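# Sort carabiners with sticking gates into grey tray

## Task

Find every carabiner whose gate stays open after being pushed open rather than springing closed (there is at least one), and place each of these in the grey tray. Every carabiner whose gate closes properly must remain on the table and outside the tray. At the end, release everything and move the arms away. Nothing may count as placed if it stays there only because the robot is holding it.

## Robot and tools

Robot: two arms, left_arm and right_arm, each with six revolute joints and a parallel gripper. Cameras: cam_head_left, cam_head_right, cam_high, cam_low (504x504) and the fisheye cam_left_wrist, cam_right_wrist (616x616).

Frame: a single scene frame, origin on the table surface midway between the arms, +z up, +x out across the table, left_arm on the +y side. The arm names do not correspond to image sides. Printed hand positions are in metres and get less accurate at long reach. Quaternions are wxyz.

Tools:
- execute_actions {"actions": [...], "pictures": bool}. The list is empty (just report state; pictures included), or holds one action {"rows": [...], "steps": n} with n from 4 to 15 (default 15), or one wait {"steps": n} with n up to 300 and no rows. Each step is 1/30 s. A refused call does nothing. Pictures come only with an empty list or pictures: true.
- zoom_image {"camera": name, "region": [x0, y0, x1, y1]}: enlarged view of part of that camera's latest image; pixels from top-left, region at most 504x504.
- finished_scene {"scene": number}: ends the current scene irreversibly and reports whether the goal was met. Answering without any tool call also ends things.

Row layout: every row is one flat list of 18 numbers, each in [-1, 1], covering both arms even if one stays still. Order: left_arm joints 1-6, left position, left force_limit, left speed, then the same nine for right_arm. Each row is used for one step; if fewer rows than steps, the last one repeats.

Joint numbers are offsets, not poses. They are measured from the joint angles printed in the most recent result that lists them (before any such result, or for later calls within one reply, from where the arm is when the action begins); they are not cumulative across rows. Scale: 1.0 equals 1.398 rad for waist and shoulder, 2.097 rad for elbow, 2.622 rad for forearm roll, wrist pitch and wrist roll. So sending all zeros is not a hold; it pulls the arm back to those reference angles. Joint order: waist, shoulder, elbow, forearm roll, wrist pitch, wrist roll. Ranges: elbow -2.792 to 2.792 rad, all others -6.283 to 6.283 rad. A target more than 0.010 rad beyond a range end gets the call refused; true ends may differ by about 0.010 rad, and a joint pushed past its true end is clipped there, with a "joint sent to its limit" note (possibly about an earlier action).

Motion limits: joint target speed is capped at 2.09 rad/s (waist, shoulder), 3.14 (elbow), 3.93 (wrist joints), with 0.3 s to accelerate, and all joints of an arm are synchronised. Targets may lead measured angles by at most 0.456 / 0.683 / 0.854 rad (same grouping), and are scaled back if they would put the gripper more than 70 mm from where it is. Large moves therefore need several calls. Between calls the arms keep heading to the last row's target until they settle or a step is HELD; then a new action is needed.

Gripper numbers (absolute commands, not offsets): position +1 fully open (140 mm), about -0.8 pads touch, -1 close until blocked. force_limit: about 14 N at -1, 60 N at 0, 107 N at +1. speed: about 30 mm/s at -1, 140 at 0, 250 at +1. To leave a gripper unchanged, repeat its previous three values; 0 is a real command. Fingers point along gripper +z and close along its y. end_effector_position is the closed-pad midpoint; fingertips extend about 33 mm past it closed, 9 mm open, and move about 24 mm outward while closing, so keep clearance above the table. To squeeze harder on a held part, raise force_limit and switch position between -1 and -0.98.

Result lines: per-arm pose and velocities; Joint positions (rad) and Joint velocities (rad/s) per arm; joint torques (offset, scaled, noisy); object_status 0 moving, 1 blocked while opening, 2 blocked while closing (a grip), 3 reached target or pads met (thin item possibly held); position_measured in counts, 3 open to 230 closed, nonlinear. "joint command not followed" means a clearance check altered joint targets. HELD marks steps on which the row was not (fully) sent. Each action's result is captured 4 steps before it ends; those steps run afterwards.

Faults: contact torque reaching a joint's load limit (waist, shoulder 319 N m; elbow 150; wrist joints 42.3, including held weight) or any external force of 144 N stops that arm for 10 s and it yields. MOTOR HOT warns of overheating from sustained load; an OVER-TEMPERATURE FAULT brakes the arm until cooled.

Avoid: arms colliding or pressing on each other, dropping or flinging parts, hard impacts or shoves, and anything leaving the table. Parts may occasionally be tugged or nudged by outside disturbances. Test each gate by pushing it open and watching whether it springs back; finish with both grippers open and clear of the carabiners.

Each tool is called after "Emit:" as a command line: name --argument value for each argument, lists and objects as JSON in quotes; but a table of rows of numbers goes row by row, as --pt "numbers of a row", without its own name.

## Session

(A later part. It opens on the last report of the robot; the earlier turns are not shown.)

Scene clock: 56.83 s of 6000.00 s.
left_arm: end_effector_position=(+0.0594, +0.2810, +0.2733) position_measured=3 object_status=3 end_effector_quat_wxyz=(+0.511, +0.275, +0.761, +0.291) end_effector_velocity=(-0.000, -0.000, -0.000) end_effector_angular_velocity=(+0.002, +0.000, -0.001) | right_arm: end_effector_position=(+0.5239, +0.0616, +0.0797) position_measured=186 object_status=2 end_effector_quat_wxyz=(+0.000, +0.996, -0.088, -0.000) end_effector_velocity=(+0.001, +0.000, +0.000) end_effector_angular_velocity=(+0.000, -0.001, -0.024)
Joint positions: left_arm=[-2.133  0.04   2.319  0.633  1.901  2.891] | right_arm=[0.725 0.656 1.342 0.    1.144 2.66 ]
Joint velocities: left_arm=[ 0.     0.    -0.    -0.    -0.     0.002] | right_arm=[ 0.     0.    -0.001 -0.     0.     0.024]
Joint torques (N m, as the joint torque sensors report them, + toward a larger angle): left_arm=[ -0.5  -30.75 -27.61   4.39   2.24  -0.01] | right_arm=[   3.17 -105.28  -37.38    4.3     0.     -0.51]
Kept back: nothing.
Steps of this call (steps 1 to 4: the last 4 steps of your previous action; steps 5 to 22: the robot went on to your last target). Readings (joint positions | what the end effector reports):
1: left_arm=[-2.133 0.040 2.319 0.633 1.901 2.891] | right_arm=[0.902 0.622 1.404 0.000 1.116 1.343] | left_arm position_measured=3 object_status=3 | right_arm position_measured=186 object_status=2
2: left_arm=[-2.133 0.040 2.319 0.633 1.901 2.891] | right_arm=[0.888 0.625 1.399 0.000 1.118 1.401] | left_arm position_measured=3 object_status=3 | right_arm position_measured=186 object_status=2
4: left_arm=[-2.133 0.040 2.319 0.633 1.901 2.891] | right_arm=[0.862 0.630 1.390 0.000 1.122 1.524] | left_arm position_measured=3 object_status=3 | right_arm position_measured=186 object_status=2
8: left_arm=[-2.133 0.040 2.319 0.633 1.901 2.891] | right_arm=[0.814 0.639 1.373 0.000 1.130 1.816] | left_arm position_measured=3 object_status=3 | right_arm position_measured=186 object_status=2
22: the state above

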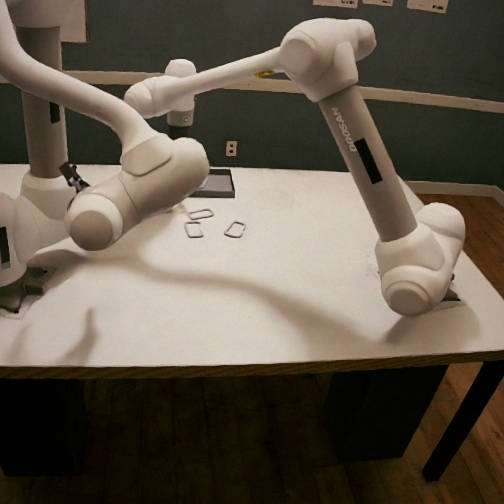

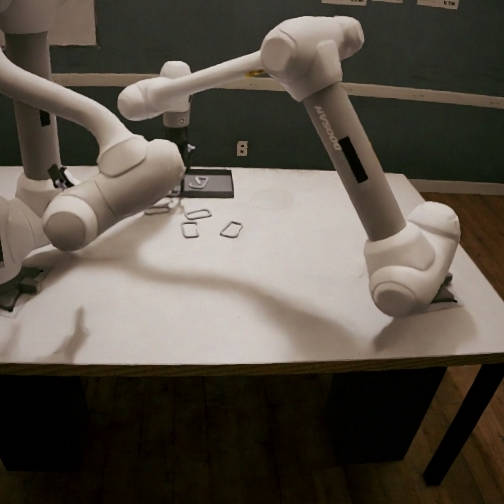

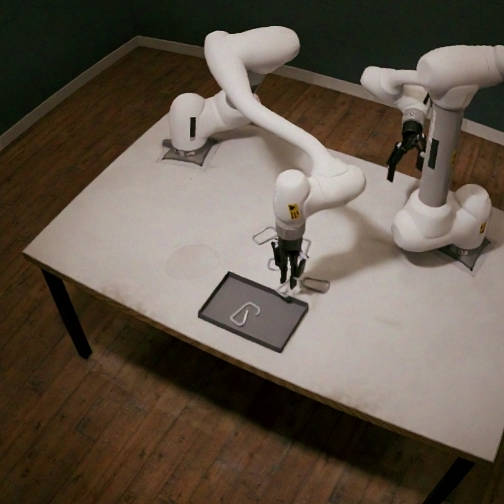

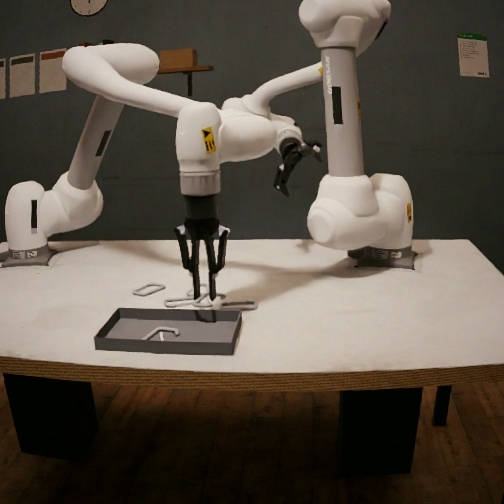

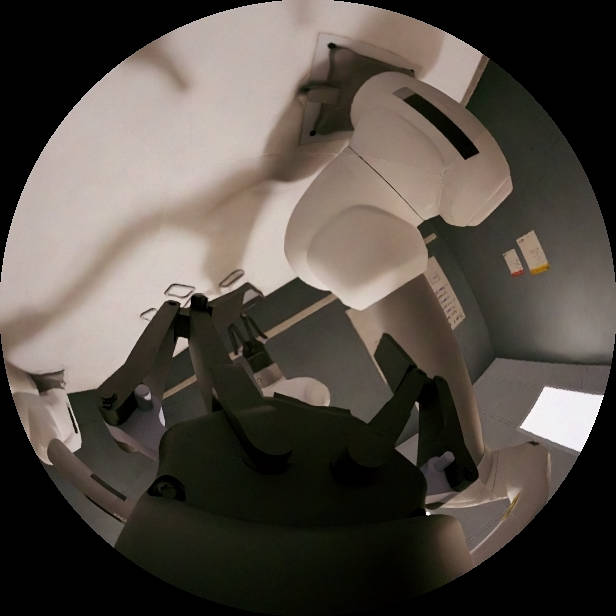

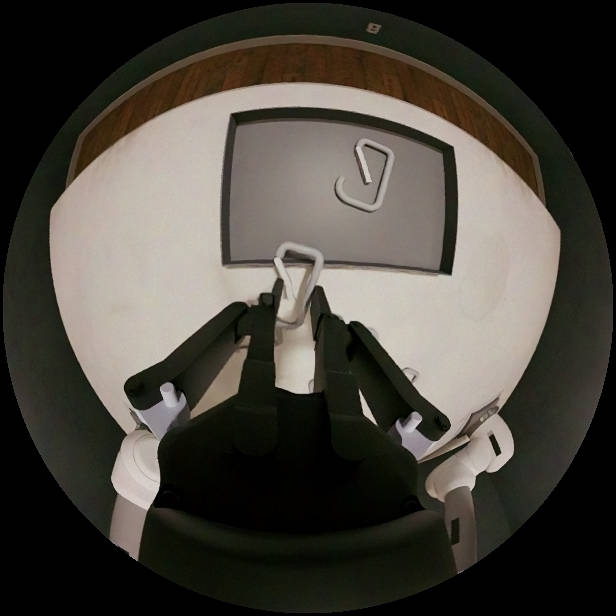

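Emit:
execute_actions --actions '[{"rows":[[0,0,0,0,0,0,1,0,0,-0.0437,-0.1782,0.1948,0,-0.0609,-0.0221,-0.6,-0.3,0.1]],"steps":15}]' --pictures false

Emit:
execute_actions --actions '[{"steps":8}]' --pictures true

Scene clock: 57.67 s of 6000.00 s.
left_arm: end_effector_position=(+0.0594, +0.2810, +0.2733) position_measured=3 object_status=3 end_effector_quat_wxyz=(+0.511, +0.275, +0.761, +0.291) end_effector_velocity=(+0.000, +0.000, +0.000) end_effector_angular_velocity=(+0.000, +0.001, +0.001) | right_arm: end_effector_position=(+0.4791, -0.0486, +0.0827) position_measured=186 object_status=2 end_effector_quat_wxyz=(+0.000, +0.996, -0.090, -0.000) end_effector_velocity=(-0.173, -0.364, -0.007) end_effector_angular_velocity=(+0.001, -0.001, -0.003)
Joint positions: left_arm=[-2.133  0.04   2.319  0.633  1.901  2.891] | right_arm=[0.683 0.488 1.618 0.    1.036 2.622]
Joint velocities: left_arm=[ 0.001 -0.     0.    -0.     0.     0.   ] | right_arm=[-0.132 -0.543  0.885 -0.    -0.344 -0.129]
Joint torques (N m, as the joint torque sensors report them, + toward a larger angle): left_arm=[  0.83 -31.16 -27.42   4.39   2.22  -0.02] | right_arm=[  5.6  -88.07 -34.16   3.98  -0.03  -0.5 ]
Steps of this call (steps 1 to 14: the robot went on to your last target; steps 15 to 25: the first 11 steps of this action). Readings (joint positions | what the end effector reports):
15: left_arm=[-2.133 0.040 2.319 0.633 1.901 2.891] | right_arm=[0.724 0.656 1.342 0.000 1.144 2.662] | left_arm position_measured=3 object_status=3 | right_arm position_measured=186 object_status=2
16: left_arm=[-2.133 0.040 2.319 0.633 1.901 2.891] | right_arm=[0.724 0.653 1.347 0.000 1.142 2.662] | left_arm position_measured=3 object_status=3 | right_arm position_measured=186 object_status=2
18: left_arm=[-2.133 0.040 2.319 0.633 1.901 2.891] | right_arm=[0.717 0.626 1.392 0.000 1.124 2.655] | left_arm position_measured=3 object_status=3 | right_arm position_measured=186 object_status=2
22: left_arm=[-2.133 0.040 2.319 0.633 1.901 2.891] | right_arm=[0.697 0.544 1.527 0.000 1.072 2.635] | left_arm position_measured=3 object_status=3 | right_arm position_measured=186 object_status=2
25: the state above

Scene clock: 57.93 s of 6000.00 s.
left_arm: end_effector_position=(+0.0594, +0.2810, +0.2733) position_measured=3 object_status=3 end_effector_quat_wxyz=(+0.511, +0.275, +0.761, +0.291) end_effector_velocity=(+0.000, +0.000, -0.000) end_effector_angular_velocity=(-0.000, +0.000, +0.001) | right_arm: end_effector_position=(+0.4518, -0.1025, +0.0801) position_measured=186 object_status=2 end_effector_quat_wxyz=(+0.000, +0.996, -0.090, -0.000) end_effector_velocity=(-0.008, -0.015, -0.003) end_effector_angular_velocity=(-0.001, +0.001, +0.000)
Joint positions: left_arm=[-2.133  0.04   2.319  0.633  1.901  2.891] | right_arm=[0.664 0.408 1.748 0.    0.986 2.603]
Joint velocities: left_arm=[ 0.001 -0.     0.     0.    -0.    -0.   ] | right_arm=[-0.005 -0.02   0.036  0.    -0.014 -0.005]
Joint torques (N m, as the joint torque sensors report them, + toward a larger angle): left_arm=[ -0.3  -31.36 -27.92   4.39   2.23   0.08] | right_arm=[  3.81 -75.03 -34.63   3.9   -0.27  -0.3 ]
Kept back: nothing.
Steps of this call (steps 1 to 4: the last 4 steps of your previous action; steps 5 to 8: the robot went on to your last target). Readings (joint positions | what the end effector reports):
1: left_arm=[-2.133 0.040 2.319 0.633 1.901 2.891] | right_arm=[0.679 0.470 1.648 0.000 1.025 2.617] | left_arm position_measured=3 object_status=3 | right_arm position_measured=186 object_status=2
2: left_arm=[-2.133 0.040 2.319 0.633 1.901 2.891] | right_arm=[0.675 0.452 1.676 0.000 1.014 2.613] | left_arm position_measured=3 object_status=3 | right_arm position_measured=186 object_status=2
4: left_arm=[-2.133 0.040 2.319 0.633 1.901 2.891] | right_arm=[0.668 0.424 1.722 0.000 0.996 2.607] | left_arm position_measured=3 object_status=3 | right_arm position_measured=186 object_status=2
8: the state above

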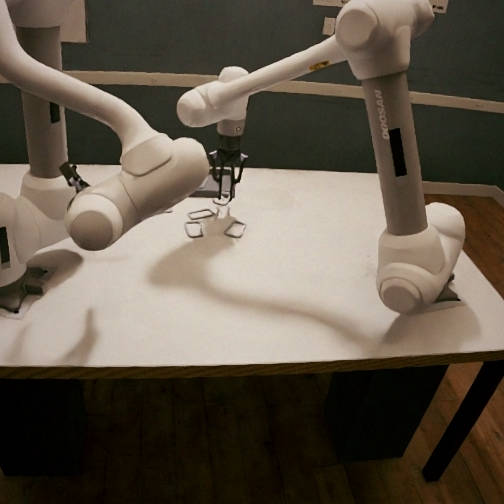

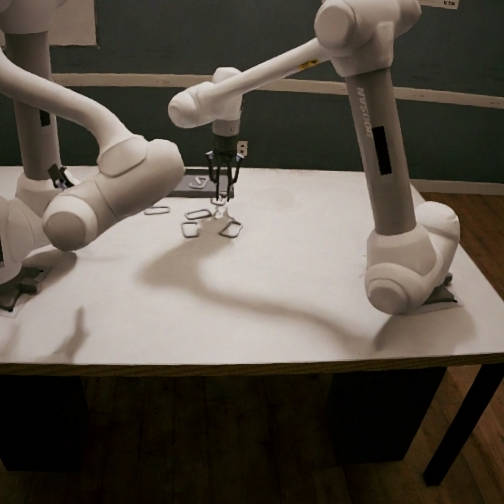

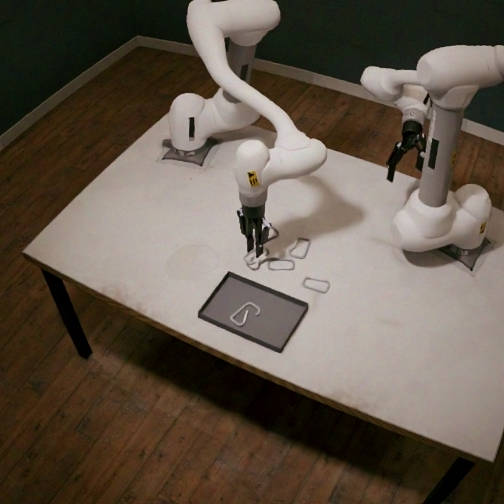

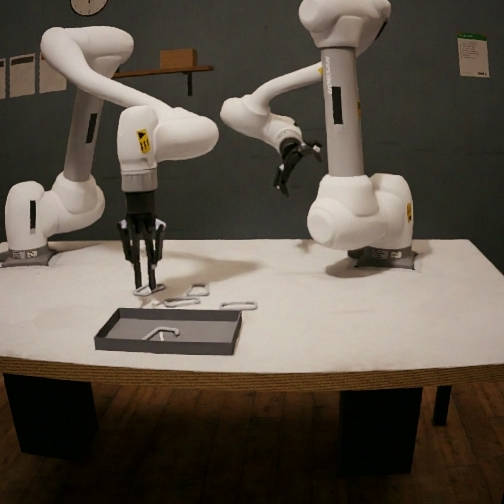

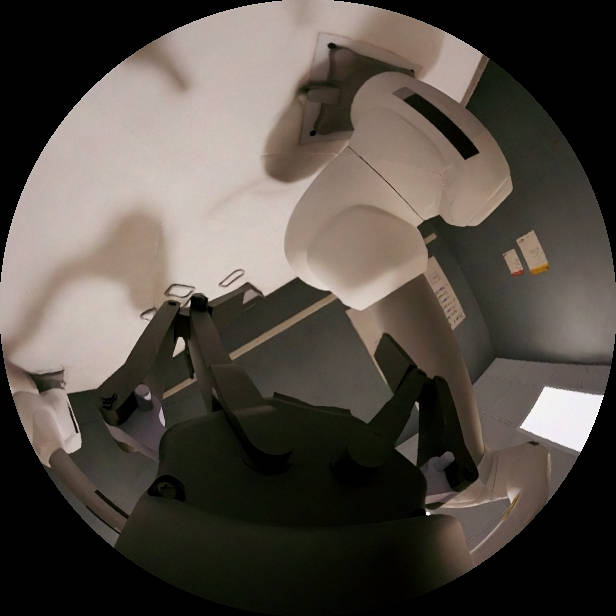

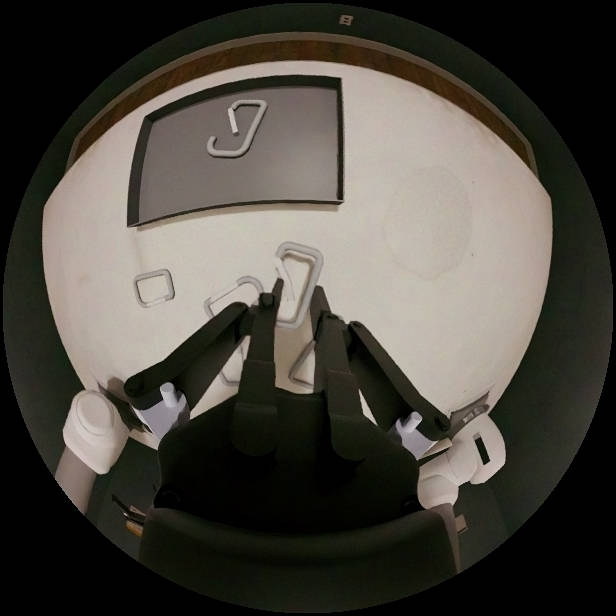

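Emit:
execute_actions --actions '[{"rows":[[0,0,0,0,0,0,1,0,0,-0.0285,0.0213,-0.0165,0,0.002,-0.0156,-0.6,-0.3,0.1],[0,0,0,0,0,0,1,0,0,-0.0285,0.0213,-0.0165,0,0.002,-0.0156,-0.6,-0.3,0.1],[0,0,0,0,0,0,1,0,0,-0.0285,0.0213,-0.0165,0,0.002,-0.0156,-0.6,-0.3,0.1],[0,0,0,0,0,0,1,0,0,-0.0285,0.0213,-0.0165,0,0.002,-0.0156,-0.6,-0.3,0.1],[0,0,0,0,0,0,1,0,0,-0.0285,0.0213,-0.0165,0,0.002,-0.0156,-0.6,-0.3,0.1],[0,0,0,0,0,0,1,0,0,-0.0285,0.032,-0.011,0,-0.008,-0.0156,-0.6,-0.3,0.1],[0,0,0,0,0,0,1,0,0,-0.0285,0.038,-0.008,0,-0.014,-0.0156,-0.6,-0.3,0.1],[0,0,0,0,0,0,1,0,0,-0.0285,0.0436,-0.0053,0,-0.0188,-0.0156,-0.6,-0.3,0.1]],"steps":15}]' --pictures false

Emit:
execute_actions --actions '[{"steps":8}]' --pictures true

Scene clock: 58.90 s of 6000.00 s.
left_arm: end_effector_position=(+0.0594, +0.2810, +0.2733) position_measured=3 object_status=3 end_effector_quat_wxyz=(+0.511, +0.275, +0.761, +0.291) end_effector_velocity=(+0.000, -0.000, -0.000) end_effector_angular_velocity=(+0.002, -0.001, +0.000) | right_arm: end_effector_position=(+0.4858, -0.1074, +0.0473) position_measured=186 object_status=2 end_effector_quat_wxyz=(+0.000, +0.996, -0.089, -0.001) end_effector_velocity=(+0.005, -0.003, -0.110) end_effector_angular_velocity=(-0.004, +0.003, +0.001)
Joint positions: left_arm=[-2.133  0.04   2.319  0.633  1.901  2.891] | right_arm=[0.624 0.463 1.733 0.    0.947 2.562]
Joint velocities: left_arm=[ 0.001  0.002 -0.     0.001  0.     0.001] | right_arm=[-0.007  0.108  0.067 -0.    -0.171 -0.008]
Joint torques (N m, as the joint torque sensors report them, + toward a larger angle): left_arm=[  0.54 -31.29 -27.72   4.37   2.19   0.03] | right_arm=[   7.03 -101.96  -41.34    4.43   -0.14   -0.46]
Steps of this call (steps 1 to 18: the robot went on to your last target; steps 19 to 29: the first 11 steps of this action). Readings (joint positions | what the end effector reports):
19: left_arm=[-2.133 0.040 2.319 0.633 1.901 2.891] | right_arm=[0.663 0.407 1.750 0.000 0.985 2.602] | left_arm position_measured=3 object_status=3 | right_arm position_measured=186 object_status=2
20: left_arm=[-2.133 0.040 2.319 0.633 1.901 2.891] | right_arm=[0.660 0.409 1.747 0.000 0.985 2.599] | left_arm position_measured=3 object_status=3 | right_arm position_measured=186 object_status=2
22: left_arm=[-2.133 0.040 2.319 0.633 1.901 2.891] | right_arm=[0.640 0.425 1.728 0.000 0.988 2.578] | left_arm position_measured=3 object_status=3 | right_arm position_measured=186 object_status=2
26: left_arm=[-2.133 0.040 2.319 0.633 1.901 2.891] | right_arm=[0.626 0.445 1.721 0.000 0.976 2.564] | left_arm position_measured=3 object_status=3 | right_arm position_measured=186 object_status=2
29: the state above

Scene clock: 59.17 s of 6000.00 s.
left_arm: end_effector_position=(+0.0594, +0.2810, +0.2733) position_measured=3 object_status=3 end_effector_quat_wxyz=(+0.511, +0.275, +0.761, +0.291) end_effector_velocity=(-0.000, -0.000, +0.000) end_effector_angular_velocity=(-0.002, -0.000, -0.001) | right_arm: end_effector_position=(+0.4862, -0.1074, +0.0413) position_measured=186 object_status=2 end_effector_quat_wxyz=(+0.000, +0.996, -0.089, -0.000) end_effector_velocity=(-0.000, -0.001, -0.002) end_effector_angular_velocity=(-0.001, +0.001, -0.000)
Joint positions: left_arm=[-2.133  0.04   2.319  0.633  1.901  2.891] | right_arm=[0.624 0.469 1.737 0.    0.937 2.562]
Joint velocities: left_arm=[-0.    -0.    -0.     0.001 -0.    -0.001] | right_arm=[-0.     0.001  0.003  0.    -0.003 -0.   ]
Joint torques (N m, as the joint torque sensors report them, + toward a larger angle): left_arm=[ -0.83 -30.86 -27.51   4.39   2.34   0.12] | right_arm=[  1.76 -82.18 -32.18   3.52  -0.16  -0.45]
Kept back: nothing.
Steps of this call (steps 1 to 4: the last 4 steps of your previous action; steps 5 to 8: the robot went on to your last target). Readings (joint positions | what the end effector reports):
1: left_arm=[-2.133 0.040 2.319 0.633 1.901 2.891] | right_arm=[0.624 0.466 1.734 0.000 0.942 2.562] | left_arm position_measured=3 object_status=3 | right_arm position_measured=186 object_status=2
2: left_arm=[-2.133 0.040 2.319 0.633 1.901 2.891] | right_arm=[0.624 0.467 1.735 0.000 0.940 2.562] | left_arm position_measured=3 object_status=3 | right_arm position_measured=186 object_status=2
4: left_arm=[-2.133 0.040 2.319 0.633 1.901 2.891] | right_arm=[0.624 0.469 1.736 0.000 0.938 2.562] | left_arm position_measured=3 object_status=3 | right_arm position_measured=186 object_status=2
8: the state above

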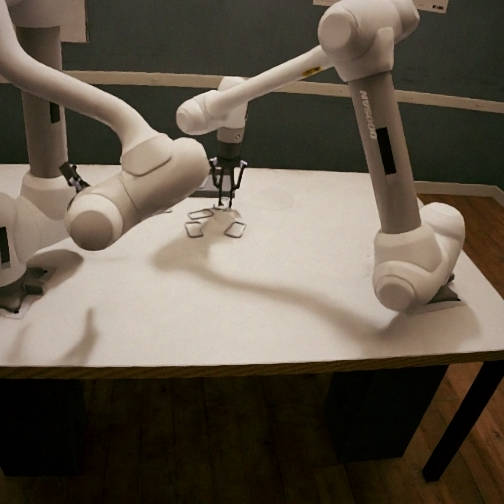

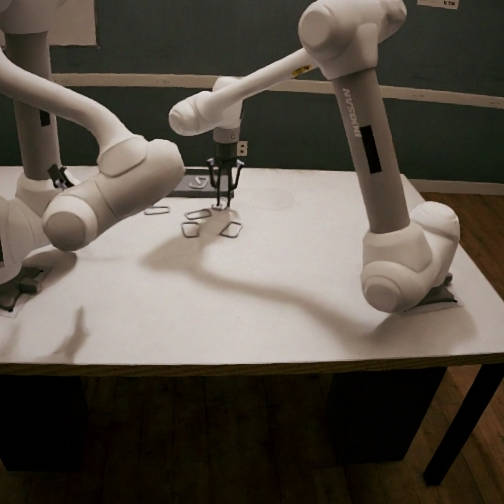

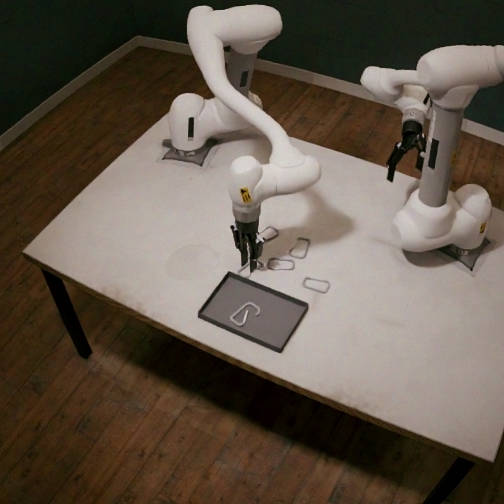

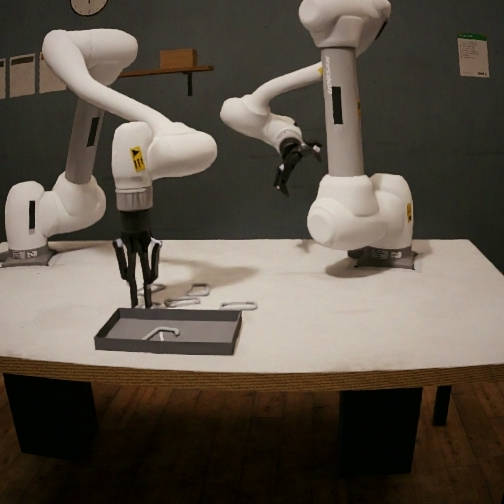

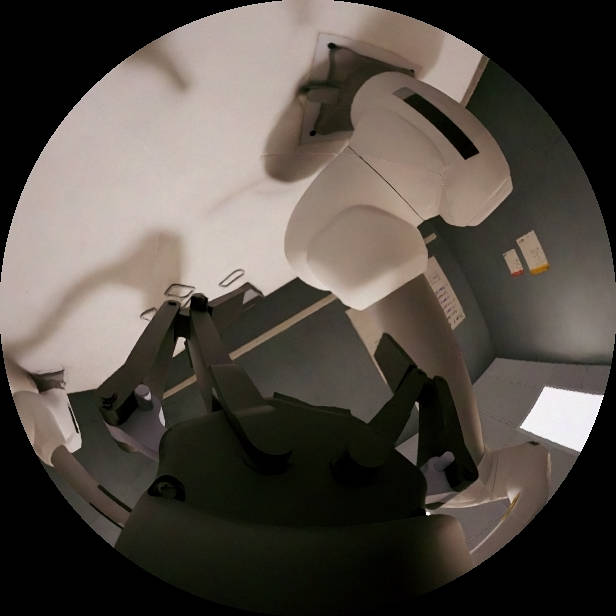

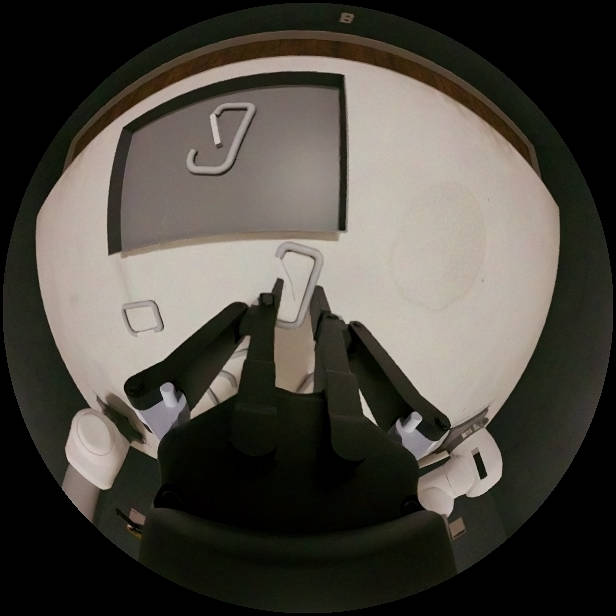

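Emit:
execute_actions --actions '[{"rows":[[0,0,0,0,0,0,1,0,0,0,0,0,0,0,0,-0.3,-0.3,0.1],[0,0,0,0,0,0,1,0,0,0,0,0,0,0,0,-0.3,-0.3,0.1],[0,0,0,0,0,0,1,0,0,0,0,0,0,0,0,-0.3,-0.3,0.1],[0,0,0,0,0,0,1,0,0,0,0,0,0,0,0,-0.3,-0.3,0.1],[0,0,0,0,0,0,1,0,0,0,0,0,0,0,0,-0.3,-0.3,0.1],[0,0,0,0,0,0,1,0,0,-0.005,0.0028,-0.003,0,0.001,-0.0027,-0.3,-0.3,0.1],[0,0,0,0,0,0,1,0,0,-0.01,0.0057,-0.0061,0,0.0019,-0.0053,-0.3,-0.3,0.1],[0,0,0,0,0,0,1,0,0,-0.0151,0.0085,-0.0092,0,0.0028,-0.008,-0.3,-0.3,0.1]],"steps":15}]' --pictures false

Emit:
execute_actions --actions '[{"steps":8}]' --pictures true

Scene clock: 59.97 s of 6000.00 s.
left_arm: end_effector_position=(+0.0594, +0.2810, +0.2733) position_measured=3 object_status=3 end_effector_quat_wxyz=(+0.511, +0.275, +0.761, +0.291) end_effector_velocity=(-0.000, -0.000, -0.000) end_effector_angular_velocity=(+0.001, -0.001, -0.000) | right_arm: end_effector_position=(+0.5006, -0.1105, +0.0413) position_measured=167 object_status=0 end_effector_quat_wxyz=(+0.000, +0.996, -0.089, -0.000) end_effector_velocity=(+0.058, -0.014, -0.002) end_effector_angular_velocity=(-0.002, +0.003, -0.003)
Joint positions: left_arm=[-2.133  0.04   2.319  0.633  1.901  2.891] | right_arm=[0.607 0.479 1.721 0.    0.942 2.545]
Joint velocities: left_arm=[-0.     0.002 -0.    -0.     0.     0.   ] | right_arm=[-0.069  0.04  -0.061  0.     0.024 -0.066]
Joint torques (N m, as the joint torque sensors report them, + toward a larger angle): left_arm=[ -0.45 -30.37 -28.1    4.32   2.19   0.05] | right_arm=[ 12.51 -89.15 -30.06   3.75   0.14  -0.11]
Steps of this call (steps 1 to 13: the robot went on to your last target; steps 14 to 24: the first 11 steps of this action). Readings (joint positions | what the end effector reports):
14: left_arm=[-2.133 0.040 2.319 0.633 1.901 2.891] | right_arm=[0.624 0.469 1.737 0.000 0.936 2.562] | left_arm position_measured=3 object_status=3 | right_arm position_measured=186 object_status=0
15: left_arm=[-2.133 0.040 2.319 0.633 1.901 2.891] | right_arm=[0.624 0.469 1.737 0.000 0.936 2.562] | left_arm position_measured=3 object_status=3 | right_arm position_measured=186 object_status=0
17: left_arm=[-2.133 0.040 2.319 0.633 1.901 2.891] | right_arm=[0.624 0.469 1.737 0.000 0.936 2.562] | left_arm position_measured=3 object_status=3 | right_arm position_measured=169 object_status=0
21: left_arm=[-2.133 0.040 2.319 0.633 1.901 2.891] | right_arm=[0.619 0.472 1.732 0.000 0.938 2.557] | left_arm position_measured=3 object_status=3 | right_arm position_measured=167 object_status=0
24: the state above

Scene clock: 60.23 s of 6000.00 s.
left_arm: end_effector_position=(+0.0594, +0.2810, +0.2733) position_measured=3 object_status=3 end_effector_quat_wxyz=(+0.511, +0.275, +0.761, +0.291) end_effector_velocity=(-0.000, -0.000, -0.000) end_effector_angular_velocity=(-0.000, -0.001, +0.000) | right_arm: end_effector_position=(+0.5040, -0.1112, +0.0413) position_measured=167 object_status=3 end_effector_quat_wxyz=(+0.000, +0.996, -0.089, -0.000) end_effector_velocity=(+0.001, -0.000, -0.001) end_effector_angular_velocity=(-0.002, +0.001, +0.001)
Joint positions: left_arm=[-2.133  0.04   2.319  0.633  1.901  2.891] | right_arm=[0.603 0.481 1.717 0.    0.944 2.541]
Joint velocities: left_arm=[-0.     0.001  0.    -0.     0.    -0.001] | right_arm=[-0.001  0.002 -0.001 -0.001  0.    -0.002]
Joint torques (N m, as the joint torque sensors report them, + toward a larger angle): left_arm=[ -0.21 -31.29 -27.51   4.3    2.21  -0.02] | right_arm=[  2.77 -82.41 -33.33   3.59  -0.25  -0.69]
Kept back: nothing.
Steps of this call (steps 1 to 4: the last 4 steps of your previous action; steps 5 to 8: the robot went on to your last target). Readings (joint positions | what the end effector reports):
1: left_arm=[-2.133 0.040 2.319 0.633 1.901 2.891] | right_arm=[0.605 0.480 1.720 0.000 0.943 2.543] | left_arm position_measured=3 object_status=3 | right_arm position_measured=167 object_status=0
2: left_arm=[-2.133 0.040 2.319 0.633 1.901 2.891] | right_arm=[0.604 0.480 1.719 0.000 0.943 2.542] | left_arm position_measured=3 object_status=3 | right_arm position_measured=167 object_status=0
4: left_arm=[-2.133 0.040 2.319 0.633 1.901 2.891] | right_arm=[0.603 0.481 1.718 0.000 0.944 2.541] | left_arm position_measured=3 object_status=3 | right_arm position_measured=167 object_status=3
8: the state above

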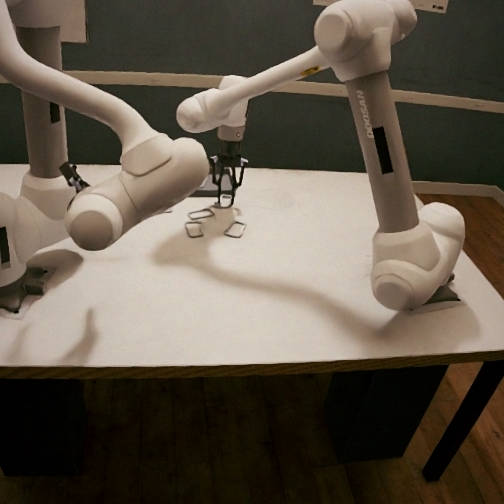

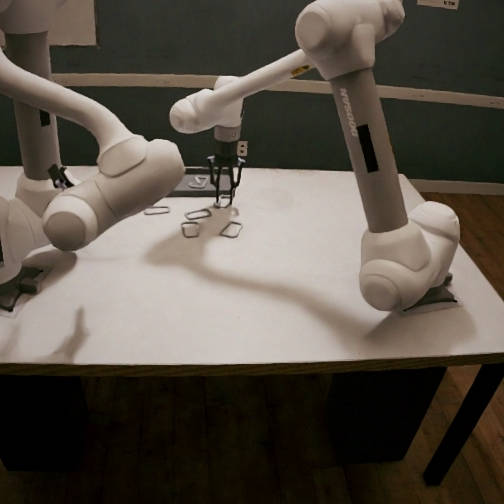

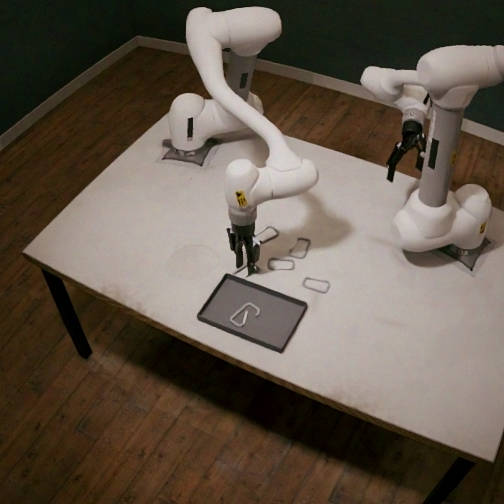

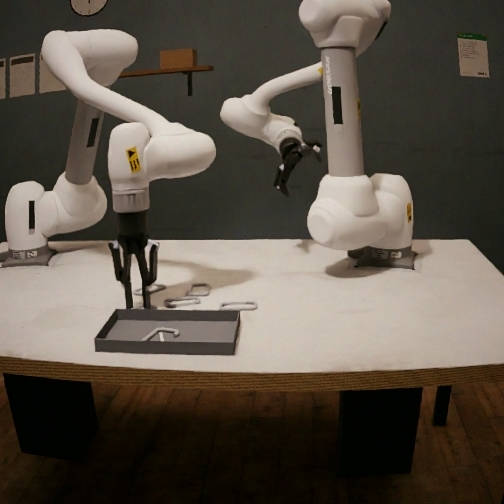

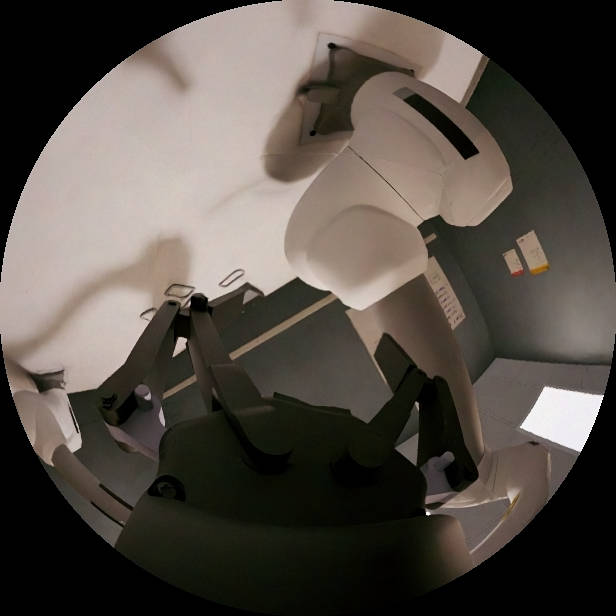

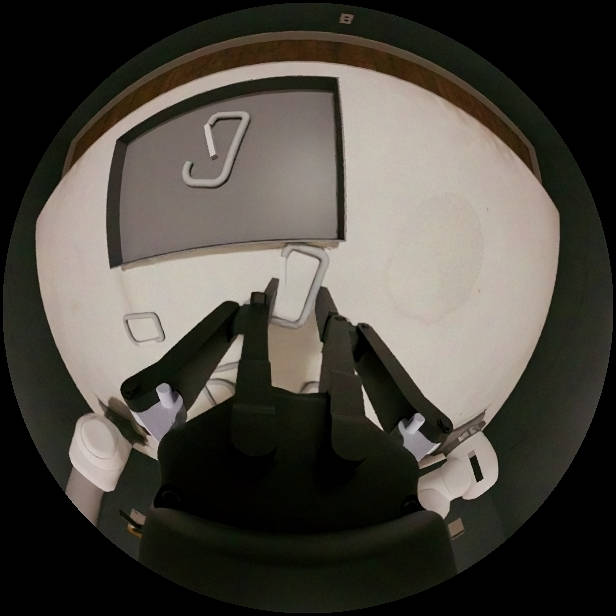

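Emit:
execute_actions --actions '[{"rows":[[0,0,0,0,0,0,1,0,0,-0.004,0.0023,-0.0025,0,0.0008,-0.002,-0.3,-0.3,0.1],[0,0,0,0,0,0,1,0,0,-0.004,0.0023,-0.0025,0,0.0008,-0.002,-0.3,-0.3,0.1],[0,0,0,0,0,0,1,0,0,-0.0084,0.0047,-0.0051,0,0.0016,-0.0045,-0.3,-0.3,0.1]],"steps":12}]' --pictures true

Scene clock: 60.67 s of 6000.00 s.
left_arm: end_effector_position=(+0.0594, +0.2810, +0.2733) position_measured=3 object_status=3 end_effector_quat_wxyz=(+0.511, +0.275, +0.761, +0.291) end_effector_velocity=(+0.001, +0.000, +0.000) end_effector_angular_velocity=(-0.001, +0.002, +0.003) | right_arm: end_effector_position=(+0.5132, -0.1134, +0.0413) position_measured=167 object_status=3 end_effector_quat_wxyz=(+0.000, +0.996, -0.089, -0.000) end_effector_velocity=(+0.010, -0.002, +0.001) end_effector_angular_velocity=(+0.001, +0.000, +0.001)
Joint positions: left_arm=[-2.133  0.04   2.319  0.633  1.901  2.891] | right_arm=[0.592 0.487 1.707 0.    0.948 2.53 ]
Joint velocities: left_arm=[ 0.002 -0.002 -0.    -0.001 -0.    -0.   ] | right_arm=[-0.012  0.005 -0.011  0.001  0.005 -0.013]
Joint torques (N m, as the joint torque sensors report them, + toward a larger angle): left_arm=[ -1.11 -30.73 -27.57   4.33   2.27   0.08] | right_arm=[  4.2  -85.2  -32.82   3.55  -0.02  -0.24]
Steps of this call (steps 1 to 5: the robot went on to your last target; steps 6 to 13: the first 8 steps of this action). Readings (joint positions | what the end effector reports):
6: left_arm=[-2.133 0.040 2.319 0.633 1.901 2.891] | right_arm=[0.603 0.481 1.717 0.000 0.944 2.541] | left_arm position_measured=3 object_status=3 | right_arm position_measured=167 object_status=3
7: left_arm=[-2.133 0.040 2.319 0.633 1.901 2.891] | right_arm=[0.602 0.482 1.716 0.000 0.944 2.539] | left_arm position_measured=3 object_status=3 | right_arm position_measured=167 object_status=3
9: left_arm=[-2.133 0.040 2.319 0.633 1.901 2.891] | right_arm=[0.598 0.484 1.712 0.000 0.946 2.536] | left_arm position_measured=3 object_status=3 | right_arm position_measured=167 object_status=3
13: the state above

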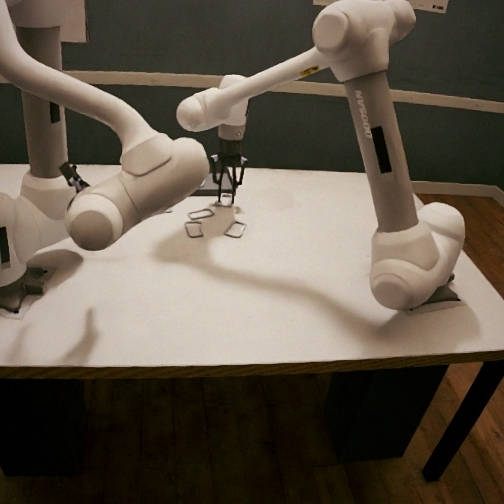

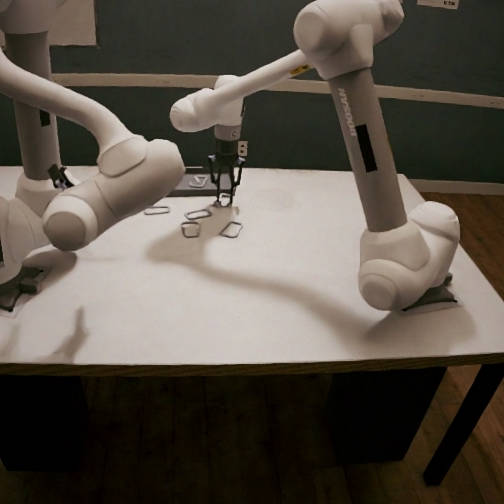

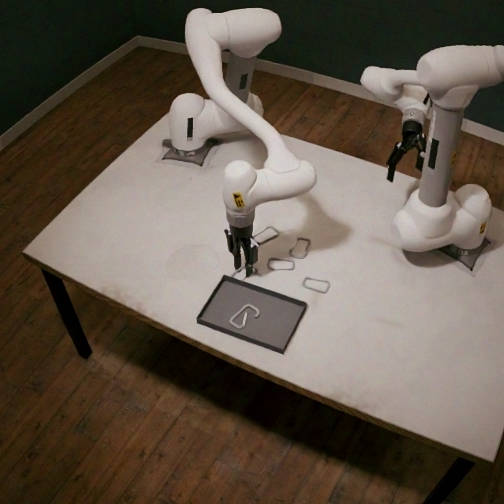

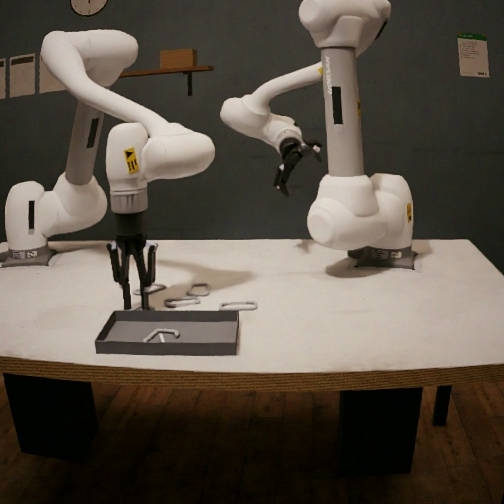

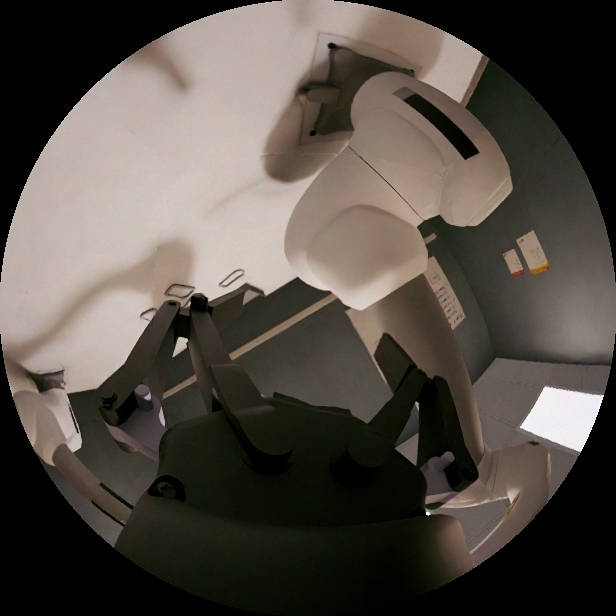

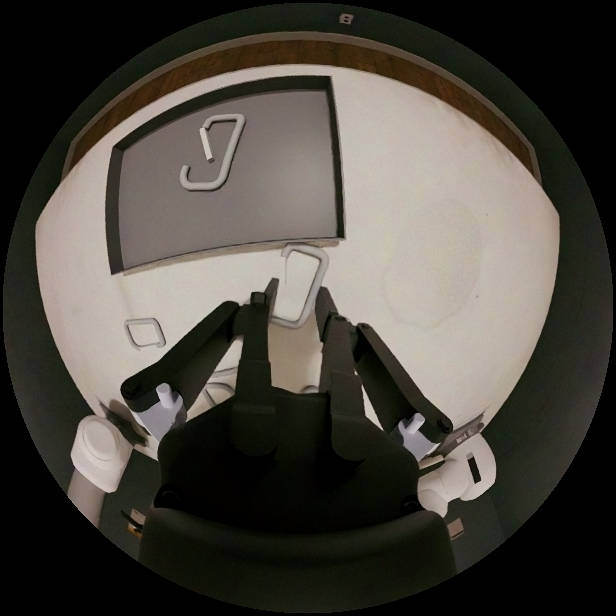

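Emit:
zoom_image --camera "cam_right_wrist" --region '[240, 230, 360, 340]'

Region (240, 230, 360, 340) of cam_right_wrist's 616x616 image, scaled by 4.200, with more detail than that image has; it fills the top 462 rows of this view, and the rest is white.

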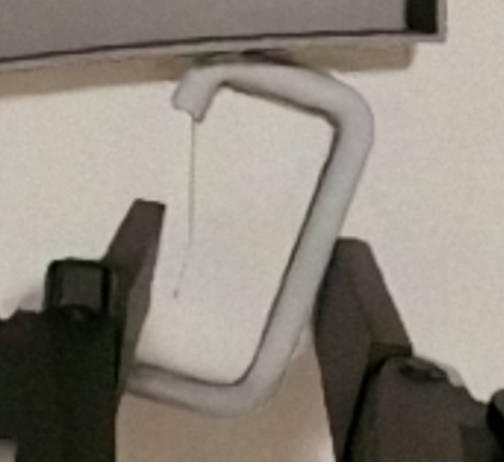

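Emit:
execute_actions --actions '[]'

Scene clock: 61.37 s of 6000.00 s.
left_arm: end_effector_position=(+0.0594, +0.2810, +0.2733) position_measured=3 object_status=3 end_effector_quat_wxyz=(+0.511, +0.275, +0.761, +0.291) end_effector_velocity=(-0.000, -0.000, -0.000) end_effector_angular_velocity=(+0.002, +0.000, -0.001) | right_arm: end_effector_position=(+0.5139, -0.1136, +0.0413) position_measured=167 object_status=3 end_effector_quat_wxyz=(+0.000, +0.996, -0.089, -0.000) end_effector_velocity=(+0.000, -0.000, -0.001) end_effector_angular_velocity=(-0.001, +0.001, +0.000)
Joint positions: left_arm=[-2.133  0.04   2.319  0.633  1.901  2.891] | right_arm=[0.591 0.488 1.707 0.    0.948 2.529]
Joint velocities: left_arm=[-0.     0.    -0.     0.    -0.     0.002] | right_arm=[-0.     0.002 -0.    -0.    -0.    -0.   ]
Joint torques (N m, as the joint torque sensors report them, + toward a larger angle): left_arm=[  0.6  -31.56 -27.74   4.31   2.3    0.05] | right_arm=[  1.93 -85.84 -32.7    3.49  -0.38  -0.28]
Kept back: nothing.
Steps of this call (steps 1 to 4: the last 4 steps of your previous action; steps 5 to 15: the robot went on to your last target; steps 16 to 21: nothing new was sent). Readings (joint positions | what the end effector reports):
1: left_arm=[-2.133 0.040 2.319 0.633 1.901 2.891] | right_arm=[0.592 0.487 1.707 0.000 0.948 2.530] | left_arm position_measured=3 object_status=3 | right_arm position_measured=167 object_status=3
2: left_arm=[-2.133 0.040 2.319 0.633 1.901 2.891] | right_arm=[0.592 0.487 1.707 0.000 0.948 2.529] | left_arm position_measured=3 object_status=3 | right_arm position_measured=167 object_status=3
4: left_arm=[-2.133 0.040 2.319 0.633 1.901 2.891] | right_arm=[0.591 0.488 1.707 0.000 0.948 2.529] | left_arm position_measured=3 object_status=3 | right_arm position_measured=167 object_status=3
8: left_arm=[-2.133 0.040 2.319 0.633 1.901 2.891] | right_arm=[0.591 0.488 1.707 0.000 0.948 2.529] | left_arm position_measured=3 object_status=3 | right_arm position_measured=167 object_status=3
21: the state above
All arms were judged still, so your last target was given up. Only a new action makes them travel on or press farther. Fingers that are still opening or closing keep moving.

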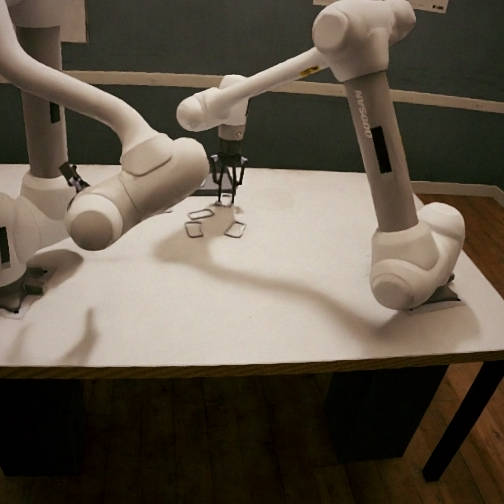

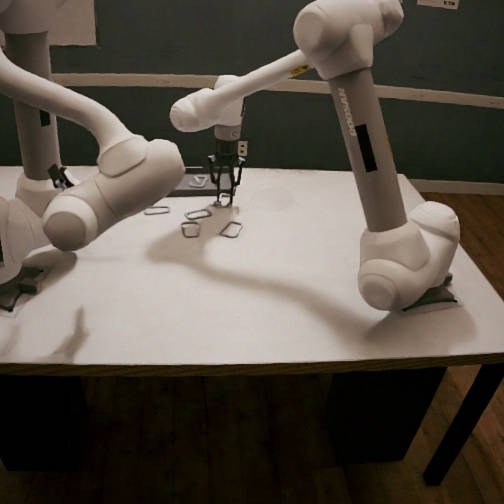

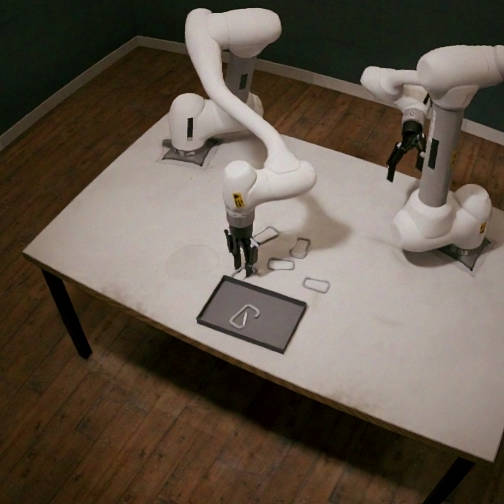

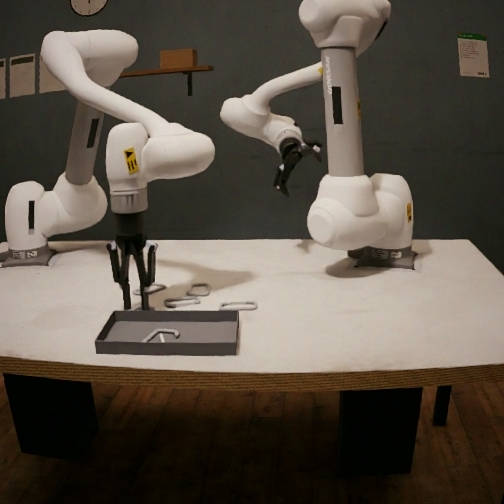

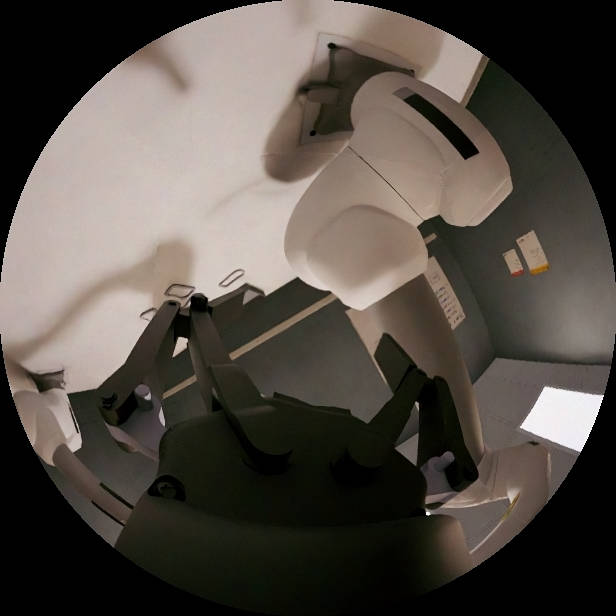

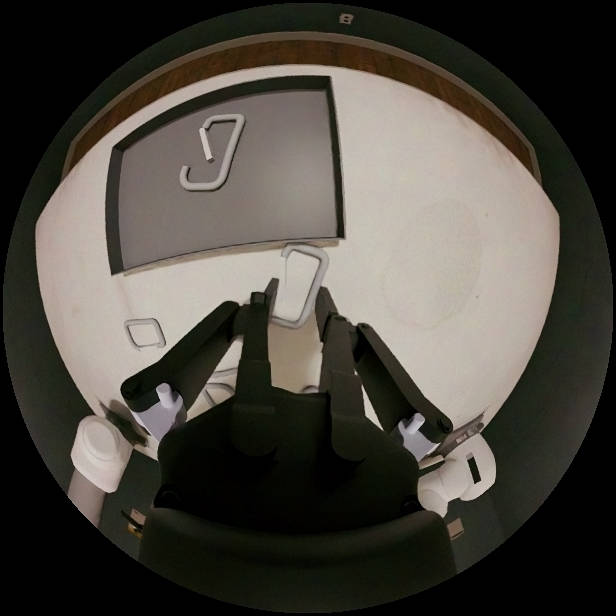

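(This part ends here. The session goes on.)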